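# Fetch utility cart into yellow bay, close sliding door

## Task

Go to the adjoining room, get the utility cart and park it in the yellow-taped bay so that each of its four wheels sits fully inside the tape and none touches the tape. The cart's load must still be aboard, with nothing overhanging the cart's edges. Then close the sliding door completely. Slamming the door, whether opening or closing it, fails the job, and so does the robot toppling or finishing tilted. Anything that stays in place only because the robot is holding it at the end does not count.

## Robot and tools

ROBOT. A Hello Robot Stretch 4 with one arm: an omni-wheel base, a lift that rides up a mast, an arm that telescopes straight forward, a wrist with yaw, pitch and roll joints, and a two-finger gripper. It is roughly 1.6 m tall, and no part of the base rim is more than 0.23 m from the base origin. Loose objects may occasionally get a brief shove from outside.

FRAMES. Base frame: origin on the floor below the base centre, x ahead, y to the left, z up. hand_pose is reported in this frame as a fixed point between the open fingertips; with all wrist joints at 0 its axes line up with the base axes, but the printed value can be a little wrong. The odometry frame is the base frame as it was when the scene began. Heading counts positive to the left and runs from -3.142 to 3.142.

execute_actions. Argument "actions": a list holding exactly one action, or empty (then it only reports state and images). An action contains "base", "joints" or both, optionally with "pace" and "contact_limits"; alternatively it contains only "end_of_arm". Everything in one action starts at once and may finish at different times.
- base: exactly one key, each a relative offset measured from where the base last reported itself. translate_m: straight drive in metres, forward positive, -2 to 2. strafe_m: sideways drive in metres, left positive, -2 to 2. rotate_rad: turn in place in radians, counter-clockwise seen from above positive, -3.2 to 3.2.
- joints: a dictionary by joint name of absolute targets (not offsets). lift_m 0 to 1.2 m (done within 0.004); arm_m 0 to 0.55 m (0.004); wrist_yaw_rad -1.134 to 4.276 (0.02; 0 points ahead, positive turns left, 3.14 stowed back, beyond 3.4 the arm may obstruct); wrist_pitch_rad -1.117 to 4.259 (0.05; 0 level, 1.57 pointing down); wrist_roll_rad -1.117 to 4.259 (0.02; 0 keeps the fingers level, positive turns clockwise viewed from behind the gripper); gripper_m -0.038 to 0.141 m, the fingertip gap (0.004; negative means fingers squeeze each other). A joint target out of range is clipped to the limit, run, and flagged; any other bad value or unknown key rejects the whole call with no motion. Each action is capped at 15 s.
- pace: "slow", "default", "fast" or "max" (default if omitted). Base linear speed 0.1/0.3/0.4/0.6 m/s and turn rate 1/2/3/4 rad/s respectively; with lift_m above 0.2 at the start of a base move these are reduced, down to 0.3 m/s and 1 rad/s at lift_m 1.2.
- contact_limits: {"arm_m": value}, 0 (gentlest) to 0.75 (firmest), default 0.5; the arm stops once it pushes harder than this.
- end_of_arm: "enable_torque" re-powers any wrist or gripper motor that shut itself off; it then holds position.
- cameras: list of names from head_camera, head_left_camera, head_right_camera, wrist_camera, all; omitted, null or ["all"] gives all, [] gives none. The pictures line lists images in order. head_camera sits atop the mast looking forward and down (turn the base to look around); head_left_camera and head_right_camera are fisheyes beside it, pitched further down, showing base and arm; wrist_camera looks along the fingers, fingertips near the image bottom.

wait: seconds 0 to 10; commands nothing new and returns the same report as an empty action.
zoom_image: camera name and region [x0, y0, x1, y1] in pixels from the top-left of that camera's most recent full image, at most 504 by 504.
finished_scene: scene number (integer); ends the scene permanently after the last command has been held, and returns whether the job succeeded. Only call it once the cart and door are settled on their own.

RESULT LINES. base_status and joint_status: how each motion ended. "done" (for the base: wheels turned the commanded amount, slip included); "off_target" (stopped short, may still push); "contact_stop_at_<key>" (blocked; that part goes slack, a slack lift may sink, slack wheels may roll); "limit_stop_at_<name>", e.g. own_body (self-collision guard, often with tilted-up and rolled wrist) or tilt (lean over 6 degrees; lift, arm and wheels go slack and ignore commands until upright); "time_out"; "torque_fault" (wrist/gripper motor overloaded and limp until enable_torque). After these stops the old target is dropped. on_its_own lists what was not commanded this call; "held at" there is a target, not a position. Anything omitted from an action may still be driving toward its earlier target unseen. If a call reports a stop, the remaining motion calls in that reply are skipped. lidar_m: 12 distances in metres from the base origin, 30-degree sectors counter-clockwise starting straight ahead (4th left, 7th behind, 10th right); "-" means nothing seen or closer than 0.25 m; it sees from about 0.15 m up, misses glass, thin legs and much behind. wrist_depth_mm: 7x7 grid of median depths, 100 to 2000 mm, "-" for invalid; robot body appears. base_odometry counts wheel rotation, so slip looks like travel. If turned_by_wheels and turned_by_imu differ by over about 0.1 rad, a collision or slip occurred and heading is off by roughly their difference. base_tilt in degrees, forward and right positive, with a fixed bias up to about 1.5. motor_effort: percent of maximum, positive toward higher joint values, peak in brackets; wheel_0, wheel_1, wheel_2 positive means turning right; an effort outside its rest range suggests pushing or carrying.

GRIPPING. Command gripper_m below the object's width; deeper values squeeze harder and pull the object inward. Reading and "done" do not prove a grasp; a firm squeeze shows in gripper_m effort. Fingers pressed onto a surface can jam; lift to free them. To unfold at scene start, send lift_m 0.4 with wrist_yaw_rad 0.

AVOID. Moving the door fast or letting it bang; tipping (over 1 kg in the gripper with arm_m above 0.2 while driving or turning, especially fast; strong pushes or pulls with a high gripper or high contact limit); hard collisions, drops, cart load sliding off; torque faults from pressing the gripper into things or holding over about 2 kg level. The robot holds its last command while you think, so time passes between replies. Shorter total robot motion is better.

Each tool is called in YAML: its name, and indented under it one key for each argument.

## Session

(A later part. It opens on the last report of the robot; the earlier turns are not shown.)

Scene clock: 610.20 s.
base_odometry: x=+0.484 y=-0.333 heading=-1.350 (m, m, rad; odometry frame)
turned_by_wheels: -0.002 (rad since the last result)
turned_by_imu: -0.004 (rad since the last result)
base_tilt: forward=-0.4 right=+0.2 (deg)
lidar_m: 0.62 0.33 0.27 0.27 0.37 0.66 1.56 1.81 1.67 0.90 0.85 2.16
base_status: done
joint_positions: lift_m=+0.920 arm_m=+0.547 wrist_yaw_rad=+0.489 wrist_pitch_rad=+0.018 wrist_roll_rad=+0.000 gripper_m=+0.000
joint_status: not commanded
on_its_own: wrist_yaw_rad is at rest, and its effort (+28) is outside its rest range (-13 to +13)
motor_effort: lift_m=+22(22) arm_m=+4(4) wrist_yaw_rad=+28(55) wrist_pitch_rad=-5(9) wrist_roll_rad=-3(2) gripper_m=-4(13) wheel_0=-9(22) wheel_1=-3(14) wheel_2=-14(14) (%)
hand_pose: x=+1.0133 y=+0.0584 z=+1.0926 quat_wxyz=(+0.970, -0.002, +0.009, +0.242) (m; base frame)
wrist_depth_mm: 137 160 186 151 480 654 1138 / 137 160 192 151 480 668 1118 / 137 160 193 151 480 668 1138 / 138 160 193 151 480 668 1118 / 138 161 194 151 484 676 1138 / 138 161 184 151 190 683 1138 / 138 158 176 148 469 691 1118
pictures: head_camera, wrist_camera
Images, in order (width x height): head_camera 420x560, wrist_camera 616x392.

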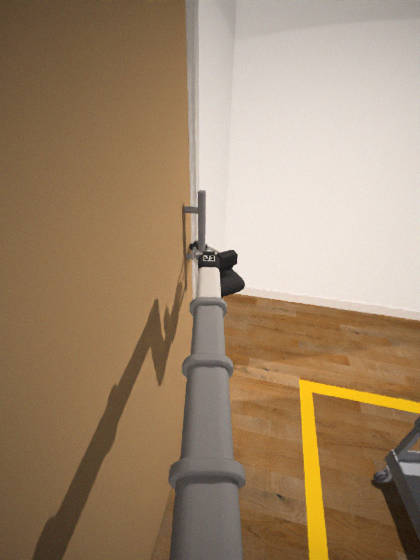

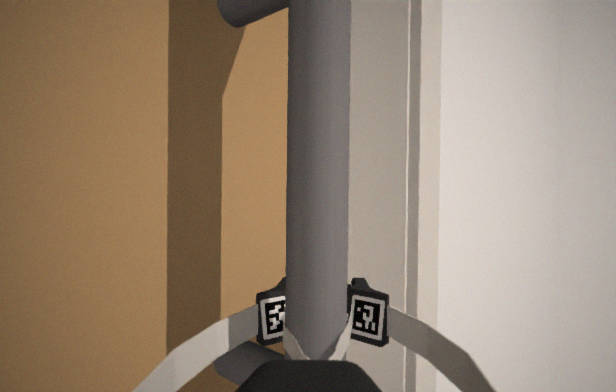

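execute_actions:
  actions:
    - {"base":{"strafe_m":-0.05},"pace":"slow"}
  cameras: []

execute_actions:
  actions:
    - {"base":{"translate_m":0.2},"pace":"slow"}
  cameras: []

execute_actions:
  actions:
    - {"base":{"strafe_m":-0.04},"pace":"slow"}
  cameras: []

execute_actions:
  actions:
    - {"base":{"translate_m":0.1},"pace":"slow"}
  cameras: ["wrist_camera","head_camera"]

Scene clock: 619.17 s.
base_odometry: x=+0.436 y=-0.344 heading=-1.348 (m, m, rad; odometry frame)
turned_by_wheels: +0.003 (rad since the last result)
turned_by_imu: +0.003 (rad since the last result)
base_tilt: forward=-0.3 right=+0.1 (deg)
lidar_m: 0.71 0.37 0.31 0.32 0.46 0.74 1.59 1.81 1.61 0.87 0.81 2.16
base_status: done
joint_positions: lift_m=+0.920 arm_m=+0.547 wrist_yaw_rad=+0.514 wrist_pitch_rad=+0.018 wrist_roll_rad=+0.000 gripper_m=+0.000
joint_status: not commanded
on_its_own: wrist_yaw_rad is at rest, and its effort (-43) is outside its rest range (-13 to +13)
motor_effort: lift_m=+21(22) arm_m=+4(4) wrist_yaw_rad=-43(44) wrist_pitch_rad=-6(8) wrist_roll_rad=-1(2) gripper_m=-15(12) wheel_0=+15(18) wheel_1=+7(7) wheel_2=+12(13) (%)
hand_pose: x=+1.0118 y=+0.0658 z=+1.0928 quat_wxyz=(+0.967, -0.002, +0.009, +0.254) (m; base frame)
wrist_depth_mm: 160 186 210 173 484 661 1078 / 161 186 222 173 484 661 1078 / 161 187 222 174 484 668 1098 / 162 187 223 174 484 676 1098 / 162 188 223 175 488 676 1098 / 162 189 189 175 469 683 1118 / 162 176 207 163 473 683 1118
pictures: none
No camera images: the call's "cameras" was empty. Leave "cameras" out to get every camera's image.

Scene clock: 622.47 s.
base_odometry: x=+0.480 y=-0.539 heading=-1.350 (m, m, rad; odometry frame)
turned_by_wheels: -0.002 (rad since the last result)
turned_by_imu: -0.004 (rad since the last result)
base_tilt: forward=-0.4 right=+0.3 (deg)
lidar_m: 0.63 0.34 0.25 0.27 0.39 0.65 1.78 1.96 1.66 0.76 0.81 1.96
base_status: done
joint_positions: lift_m=+0.920 arm_m=+0.547 wrist_yaw_rad=+0.490 wrist_pitch_rad=+0.018 wrist_roll_rad=+0.000 gripper_m=+0.000
joint_status: not commanded
on_its_own: wrist_yaw_rad is at rest, and its effort (+26) is outside its rest range (-13 to +13)
motor_effort: lift_m=+21(21) arm_m=+4(4) wrist_yaw_rad=+26(42) wrist_pitch_rad=-7(7) wrist_roll_rad=-2(2) gripper_m=-5(10) wheel_0=-8(15) wheel_1=-3(11) wheel_2=-15(17) (%)
hand_pose: x=+1.0132 y=+0.0587 z=+1.0927 quat_wxyz=(+0.970, -0.002, +0.009, +0.243) (m; base frame)
wrist_depth_mm: 138 160 187 154 436 654 976 / 138 161 194 154 436 654 976 / 138 162 194 154 439 661 976 / 139 162 195 154 445 668 976 / 139 162 195 154 445 676 991 / 139 163 185 154 189 683 991 / 140 159 181 151 427 683 991
pictures: none
No camera images: the call's "cameras" was empty. Leave "cameras" out to get every camera's image.

Scene clock: 623.93 s.
base_odometry: x=+0.441 y=-0.548 heading=-1.348 (m, m, rad; odometry frame)
turned_by_wheels: +0.002 (rad since the last result)
turned_by_imu: +0.003 (rad since the last result)
base_tilt: forward=-0.4 right=+0.2 (deg)
lidar_m: 0.69 0.36 0.30 0.30 0.41 0.72 1.78 1.92 1.62 0.73 0.77 1.95
base_status: done
joint_positions: lift_m=+0.920 arm_m=+0.547 wrist_yaw_rad=+0.509 wrist_pitch_rad=+0.018 wrist_roll_rad=+0.000 gripper_m=+0.000
joint_status: not commanded
on_its_own: wrist_yaw_rad is at rest, and its effort (-29) is outside its rest range (-13 to +13)
motor_effort: lift_m=+21(22) arm_m=+4(4) wrist_yaw_rad=-29(34) wrist_pitch_rad=-5(9) wrist_roll_rad=-1(1) gripper_m=-10(11) wheel_0=+14(16) wheel_1=+6(4) wheel_2=+5(11) (%)
hand_pose: x=+1.0121 y=+0.0643 z=+1.0927 quat_wxyz=(+0.968, -0.002, +0.009, +0.252) (m; base frame)
wrist_depth_mm: 158 183 206 169 462 668 960 / 158 183 220 170 466 676 976 / 159 184 219 169 466 676 976 / 158 185 219 170 469 676 976 / 159 185 220 171 469 683 976 / 159 185 189 171 449 691 976 / 160 174 204 162 436 691 976
pictures: none
No camera images: the call's "cameras" was empty. Leave "cameras" out to get every camera's image.

Scene clock: 626.20 s.
base_odometry: x=+0.463 y=-0.645 heading=-1.347 (m, m, rad; odometry frame)
turned_by_wheels: +0.000 (rad since the last result)
turned_by_imu: +0.000 (rad since the last result)
base_tilt: forward=-0.5 right=+0.3 (deg)
lidar_m: 0.66 0.35 0.28 0.28 0.41 0.70 1.88 1.97 1.65 0.73 0.78 1.84
base_status: done
joint_positions: lift_m=+0.920 arm_m=+0.547 wrist_yaw_rad=+0.504 wrist_pitch_rad=+0.018 wrist_roll_rad=+0.000 gripper_m=+0.000
joint_status: not commanded
on_its_own: wrist_yaw_rad is at rest, and its effort (-14) is outside its rest range (-13 to +13)
motor_effort: lift_m=+22(22) arm_m=+4(4) wrist_yaw_rad=-14(28) wrist_pitch_rad=-7(8) wrist_roll_rad=-2(1) gripper_m=-6(9) wheel_0=+6(13) wheel_1=+7(16) wheel_2=-7(9) (%)
hand_pose: x=+1.0124 y=+0.0628 z=+1.0927 quat_wxyz=(+0.968, -0.002, +0.009, +0.249) (m; base frame)
wrist_depth_mm: 142 165 182 143 430 621 891 / 142 165 186 144 430 627 891 / 143 166 187 145 433 634 891 / 143 166 187 147 433 634 891 / 143 167 189 216 436 640 904 / 144 167 175 188 418 640 891 / 144 156 167 138 402 640 891
pictures: head_camera, wrist_camera
Images, in order (width x height): head_camera 420x560, wrist_camera 616x392.

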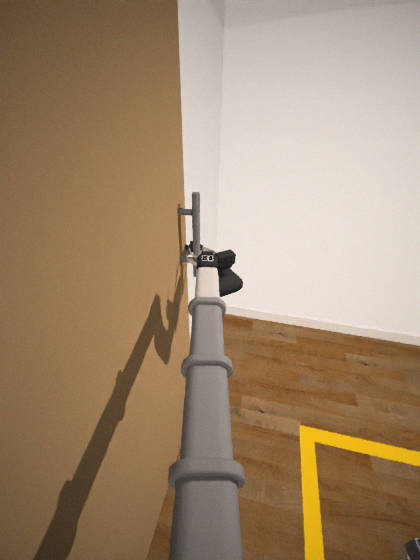

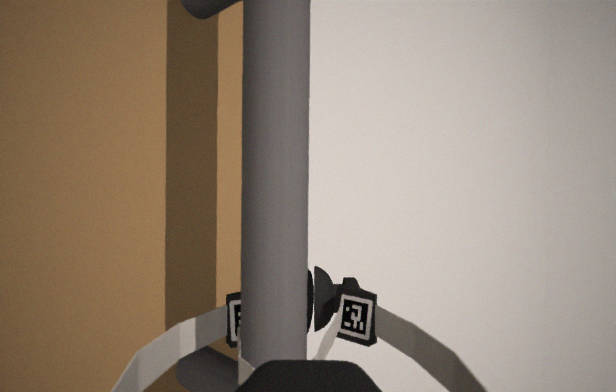

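execute_actions:
  actions:
    - {"base":{"strafe_m":-0.04},"pace":"slow"}
  cameras: []

execute_actions:
  actions:
    - {"base":{"translate_m":0.07},"pace":"slow"}
  cameras: ["wrist_camera","head_left_camera"]

Scene clock: 633.93 s.
base_odometry: x=+0.424 y=-0.654 heading=-1.343 (m, m, rad; odometry frame)
turned_by_wheels: +0.005 (rad since the last result)
turned_by_imu: +0.010 (rad since the last result)
base_tilt: forward=-0.4 right=+0.1 (deg)
lidar_m: 0.71 0.38 0.32 0.32 0.44 0.77 1.89 1.89 1.60 0.69 0.74 1.82
base_status: done
joint_positions: lift_m=+0.920 arm_m=+0.547 wrist_yaw_rad=+0.522 wrist_pitch_rad=+0.019 wrist_roll_rad=+0.000 gripper_m=+0.000
joint_status: not commanded
on_its_own: wrist_yaw_rad is at rest, and its effort (-65) is outside its rest range (-13 to +13)
motor_effort: lift_m=+22(22) arm_m=+4(4) wrist_yaw_rad=-65(65) wrist_pitch_rad=-8(7) wrist_roll_rad=+0(1) gripper_m=-12(11) wheel_0=+30(30) wheel_1=+14(11) wheel_2=+15(15) (%)
hand_pose: x=+1.0113 y=+0.0680 z=+1.0926 quat_wxyz=(+0.966, -0.002, +0.009, +0.258) (m; base frame)
wrist_depth_mm: 156 180 146 340 439 603 878 / 156 180 147 342 439 603 878 / 156 180 147 342 436 609 878 / 156 181 147 343 442 615 878 / 157 181 147 345 442 621 878 / 158 177 147 213 427 621 891 / 158 170 147 163 413 627 891
pictures: none
No camera images: the call's "cameras" was empty. Leave "cameras" out to get every camera's image.

Scene clock: 635.90 s.
base_odometry: x=+0.440 y=-0.721 heading=-1.344 (m, m, rad; odometry frame)
turned_by_wheels: -0.002 (rad since the last result)
turned_by_imu: +0.046 (rad since the last result)
base_tilt: forward=-2.0 right=+1.2 (deg)
lidar_m: 0.62 0.36 0.31 0.31 0.44 0.78 1.93 1.86 1.62 0.69 0.77 1.79
base_status: done
joint_positions: lift_m=+0.920 arm_m=+0.545 wrist_yaw_rad=+0.492 wrist_pitch_rad=+0.042 wrist_roll_rad=-0.003 gripper_m=+0.000
joint_status: not commanded
on_its_own: wrist_yaw_rad is at rest, and its effort (+22) is outside its rest range (-13 to +13); wrist_pitch_rad is at rest, and its effort (-76) is outside its rest range (-23 to +23)
motor_effort: lift_m=+22(22) arm_m=+11(11) wrist_yaw_rad=+22(64) wrist_pitch_rad=-76(77) wrist_roll_rad=+9(11) gripper_m=-2(12) wheel_0=+2(28) wheel_1=+5(16) wheel_2=-28(29) (%)
hand_pose: x=+1.0117 y=+0.0590 z=+1.0858 quat_wxyz=(+0.970, -0.007, +0.020, +0.243) (m; base frame)
wrist_depth_mm: 134 154 111 301 384 535 831 / 134 154 111 303 387 535 820 / 134 155 112 303 387 539 842 / 135 155 112 304 392 544 842 / 135 156 112 306 392 549 854 / 135 156 113 194 183 554 854 / 135 153 113 151 382 477 854
pictures: head_left_camera, wrist_camera
Images, in order (width x height): head_left_camera 420x672, wrist_camera 616x392.

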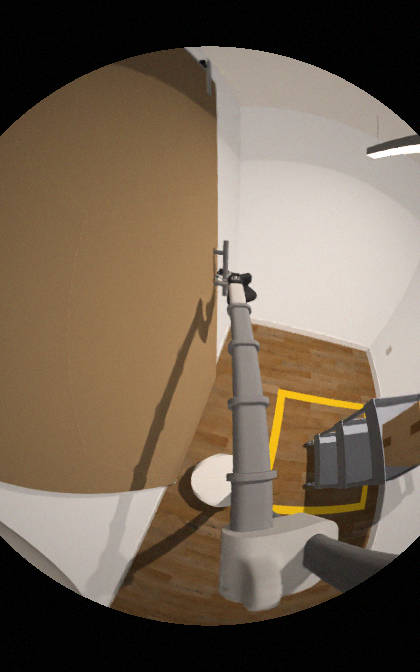

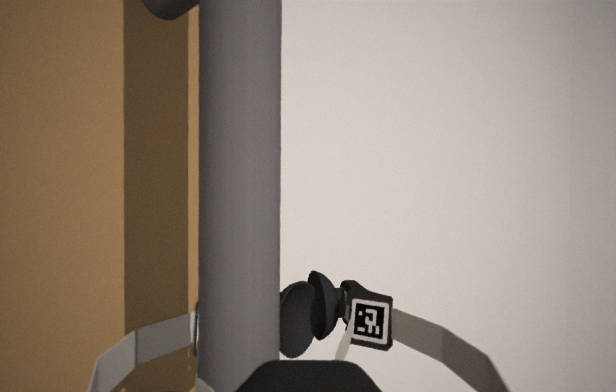

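At the stop. Back off and release.

execute_actions:
  actions:
    - {"base":{"translate_m":-0.05},"joints":{"gripper_m":0.1},"pace":"slow"}
  cameras: []

execute_actions:
  actions:
    - {"joints":{"arm_m":0.3},"pace":"slow"}
  cameras: ["wrist_camera","head_left_camera"]

Scene clock: 642.90 s.
base_odometry: x=+0.429 y=-0.672 heading=-1.345 (m, m, rad; odometry frame)
turned_by_wheels: -0.001 (rad since the last result)
turned_by_imu: -0.015 (rad since the last result)
base_tilt: forward=-0.3 right=+0.2 (deg)
lidar_m: 0.63 0.37 0.30 0.31 0.44 0.80 1.91 1.87 1.63 0.70 0.75 1.84
base_status: done
joint_positions: lift_m=+0.920 arm_m=+0.546 wrist_yaw_rad=+0.491 wrist_pitch_rad=+0.007 wrist_roll_rad=+0.003 gripper_m=+0.100
joint_status: all done
on_its_own: wrist_yaw_rad is at rest, and its effort (+25) is outside its rest range (-13 to +13); wrist_pitch_rad is at rest, and its effort (+24) is outside its rest range (-23 to +23)
motor_effort: lift_m=+17(22) arm_m=+11(11) wrist_yaw_rad=+25(25) wrist_pitch_rad=+24(77) wrist_roll_rad=-8(8) gripper_m=+1(5) wheel_0=-1(1) wheel_1=-1(6) wheel_2=-10(25) (%)
hand_pose: x=+1.0121 y=+0.0588 z=+1.0964 quat_wxyz=(+0.970, +0.001, +0.004, +0.243) (m; base frame)
wrist_depth_mm: 137 158 168 132 404 574 878 / 137 159 178 132 404 574 866 / 137 159 179 132 404 574 878 / 137 159 179 133 404 574 866 / 137 159 179 133 404 574 866 / 137 159 175 134 187 574 866 / 137 152 168 126 389 492 866
pictures: none
No camera images: the call's "cameras" was empty. Leave "cameras" out to get every camera's image.

Scene clock: 646.67 s.
base_odometry: x=+0.429 y=-0.672 heading=-1.345 (m, m, rad; odometry frame)
turned_by_wheels: +0.000 (rad since the last result)
turned_by_imu: -0.001 (rad since the last result)
base_tilt: forward=-0.4 right=+0.2 (deg)
lidar_m: 0.64 0.36 0.31 0.31 0.44 0.81 1.90 1.88 1.60 0.70 0.75 1.83
base_status: not commanded
joint_positions: lift_m=+0.920 arm_m=+0.301 wrist_yaw_rad=+0.500 wrist_pitch_rad=+0.018 wrist_roll_rad=+0.000 gripper_m=+0.100
joint_status: all done
motor_effort: lift_m=+17(17) arm_m=-6(10) wrist_yaw_rad=-2(25) wrist_pitch_rad=-8(26) wrist_roll_rad=-1(8) gripper_m=-1(0) wheel_0=-2(5) wheel_1=-2(2) wheel_2=-4(10) (%)
hand_pose: x=+0.7670 y=+0.0615 z=+1.0932 quat_wxyz=(+0.969, -0.002, +0.009, +0.247) (m; base frame)
wrist_depth_mm: 188 217 256 314 387 707 1060 / 189 218 257 315 373 707 1060 / 190 219 258 314 375 707 1060 / 190 219 259 317 377 715 1078 / 190 219 259 317 377 723 1078 / 190 216 200 319 211 723 1078 / 191 211 255 144 399 654 1060
pictures: head_left_camera, wrist_camera
Images, in order (width x height): head_left_camera 420x672, wrist_camera 616x392.

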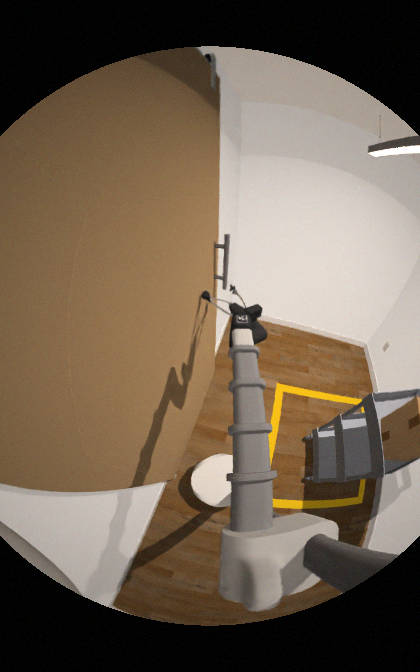

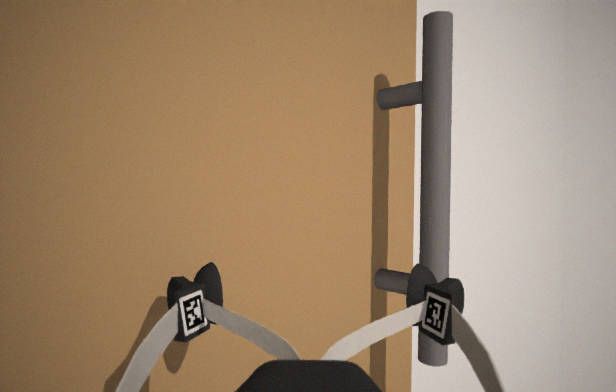

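execute_actions:
  actions:
    - {"joints":{"wrist_yaw_rad":0.18,"gripper_m":0.0}}
  cameras: ["wrist_camera"]

Scene clock: 657.07 s.
base_odometry: x=+0.429 y=-0.672 heading=-1.345 (m, m, rad; odometry frame)
turned_by_wheels: +0.000 (rad since the last result)
turned_by_imu: -0.001 (rad since the last result)
base_tilt: forward=-0.3 right=+0.3 (deg)
lidar_m: 0.64 0.37 0.31 0.31 0.43 0.81 1.90 1.87 1.62 0.69 0.78 1.81
base_status: not commanded
joint_positions: lift_m=+0.920 arm_m=+0.301 wrist_yaw_rad=+0.180 wrist_pitch_rad=+0.018 wrist_roll_rad=+0.000 gripper_m=+0.000
joint_status: all done
motor_effort: lift_m=+17(17) arm_m=-6(6) wrist_yaw_rad=-3(7) wrist_pitch_rad=-6(6) wrist_roll_rad=-1(1) gripper_m=-2(9) wheel_0=-1(1) wheel_1=-1(2) wheel_2=-3(4) (%)
hand_pose: x=+0.7713 y=-0.0343 z=+1.0932 quat_wxyz=(+0.996, -0.001, +0.009, +0.090) (m; base frame)
wrist_depth_mm: 242 298 387 676 1205 1205 1118 / 243 300 392 691 1229 1205 1098 / 243 300 392 691 1255 1205 1098 / 244 301 392 699 1255 1229 1118 / 244 301 394 691 1255 1182 1098 / 245 303 362 201 1138 1205 1118 / 246 285 366 183 1042 1182 1098
pictures: wrist_camera
Images, in order (width x height): wrist_camera 616x392.

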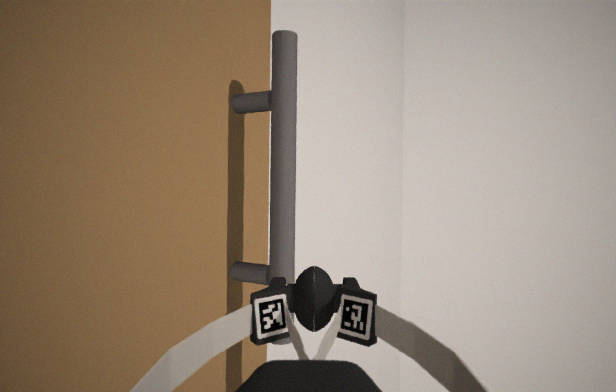

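execute_actions:
  actions:
    - {"joints":{"wrist_yaw_rad":0.4}}
  cameras: []

execute_actions:
  actions:
    - {"joints":{"arm_m":0.5},"pace":"slow","contact_limits":{"arm_m":0.25}}
  cameras: ["wrist_camera"]

Scene clock: 665.70 s.
base_odometry: x=+0.429 y=-0.672 heading=-1.345 (m, m, rad; odometry frame)
turned_by_wheels: +0.000 (rad since the last result)
turned_by_imu: -0.001 (rad since the last result)
base_tilt: forward=-0.5 right=+0.2 (deg)
lidar_m: 0.65 0.37 0.31 0.30 0.43 0.80 1.91 1.86 1.62 0.69 0.78 1.83
base_status: not commanded
joint_positions: lift_m=+0.920 arm_m=+0.301 wrist_yaw_rad=+0.400 wrist_pitch_rad=+0.018 wrist_roll_rad=+0.000 gripper_m=+0.000
joint_status: all done
motor_effort: lift_m=+17(17) arm_m=-5(5) wrist_yaw_rad=-1(0) wrist_pitch_rad=-3(8) wrist_roll_rad=-1(1) gripper_m=-5(7) wheel_0=-1(1) wheel_1=-2(2) wheel_2=-3(4) (%)
hand_pose: x=+0.7716 y=+0.0317 z=+1.0932 quat_wxyz=(+0.980, -0.002, +0.009, +0.199) (m; base frame)
wrist_depth_mm: 202 237 289 366 591 991 1098 / 202 238 290 368 569 991 1098 / 203 238 290 368 569 1025 1098 / 204 239 290 368 439 1008 1098 / 204 239 291 370 439 1025 1098 / 204 240 274 202 353 1042 1098 / 205 230 277 183 364 1042 1098
pictures: none
No camera images: the call's "cameras" was empty. Leave "cameras" out to get every camera's image.

Scene clock: 668.23 s.
base_odometry: x=+0.429 y=-0.672 heading=-1.345 (m, m, rad; odometry frame)
turned_by_wheels: +0.000 (rad since the last result)
turned_by_imu: -0.003 (rad since the last result)
base_tilt: forward=-0.4 right=+0.2 (deg)
lidar_m: 0.64 0.36 0.30 0.31 0.45 0.81 1.90 1.88 1.62 0.69 0.77 1.83
base_status: not commanded
joint_positions: lift_m=+0.920 arm_m=+0.445 wrist_yaw_rad=+0.399 wrist_pitch_rad=+0.017 wrist_roll_rad=+0.000 gripper_m=+0.000
joint_status: arm_m contact_stop (moved +0.144 of +0.199)
on_its_own: arm_m is slack since a contact_stop (your +0.500 is given up)
motor_effort: lift_m=+17(17) arm_m=+0(16) wrist_yaw_rad=+1(17) wrist_pitch_rad=-5(10) wrist_roll_rad=-1(1) gripper_m=-10(8) wheel_0=+0(1) wheel_1=+2(3) wheel_2=-8(15) (%)
contact_limits: arm_m 0.25
hand_pose: x=+0.9155 y=+0.0314 z=+1.0933 quat_wxyz=(+0.980, -0.002, +0.009, +0.198) (m; base frame)
wrist_depth_mm: 171 202 245 229 554 878 976 / 172 202 245 232 554 891 976 / 172 203 246 281 554 891 976 / 173 203 247 282 559 891 991 / 173 204 248 282 559 917 976 / 173 204 227 199 508 904 991 / 174 194 242 154 535 917 976
pictures: wrist_camera
Images, in order (width x height): wrist_camera 616x392.

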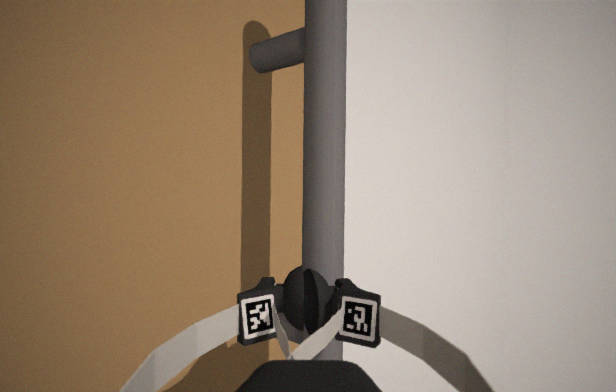

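Push once more a bit firmer, then retract.

execute_actions:
  actions:
    - {"joints":{"arm_m":0.5},"pace":"slow","contact_limits":{"arm_m":0.45}}
  cameras: []

execute_actions:
  actions:
    - {"joints":{"arm_m":0.25},"pace":"slow"}
  cameras: ["wrist_camera"]

Scene clock: 676.07 s.
base_odometry: x=+0.429 y=-0.672 heading=-1.345 (m, m, rad; odometry frame)
turned_by_wheels: +0.000 (rad since the last result)
turned_by_imu: +0.002 (rad since the last result)
base_tilt: forward=-0.4 right=+0.2 (deg)
lidar_m: 0.64 0.37 0.30 0.31 0.44 0.79 1.89 1.86 1.62 0.70 0.76 1.84
base_status: not commanded
joint_positions: lift_m=+0.920 arm_m=+0.439 wrist_yaw_rad=+0.396 wrist_pitch_rad=+0.014 wrist_roll_rad=+0.000 gripper_m=+0.000
joint_status: arm_m contact_stop (moved -0.006 of +0.055)
on_its_own: arm_m is slack since a contact_stop (your +0.500 is given up)
motor_effort: lift_m=+18(18) arm_m=+0(19) wrist_yaw_rad=+10(23) wrist_pitch_rad=+6(61) wrist_roll_rad=+1(3) gripper_m=-5(11) wheel_0=-1(1) wheel_1=+0(10) wheel_2=-9(17) (%)
contact_limits: arm_m 0.45
hand_pose: x=+0.9101 y=+0.0306 z=+1.0942 quat_wxyz=(+0.980, -0.002, +0.007, +0.197) (m; base frame)
wrist_depth_mm: 169 200 242 245 549 878 991 / 170 200 243 254 554 904 976 / 170 200 243 278 549 891 991 / 170 201 244 278 554 891 991 / 170 202 245 279 554 891 976 / 171 202 225 201 187 904 976 / 171 192 238 146 530 917 976
pictures: none
No camera images: the call's "cameras" was empty. Leave "cameras" out to get every camera's image.

not run: a stop came earlier in this reply.

Door is at its stop; arm slack.

finished_scene:
  scene: 2

The scene is finished: the task was done.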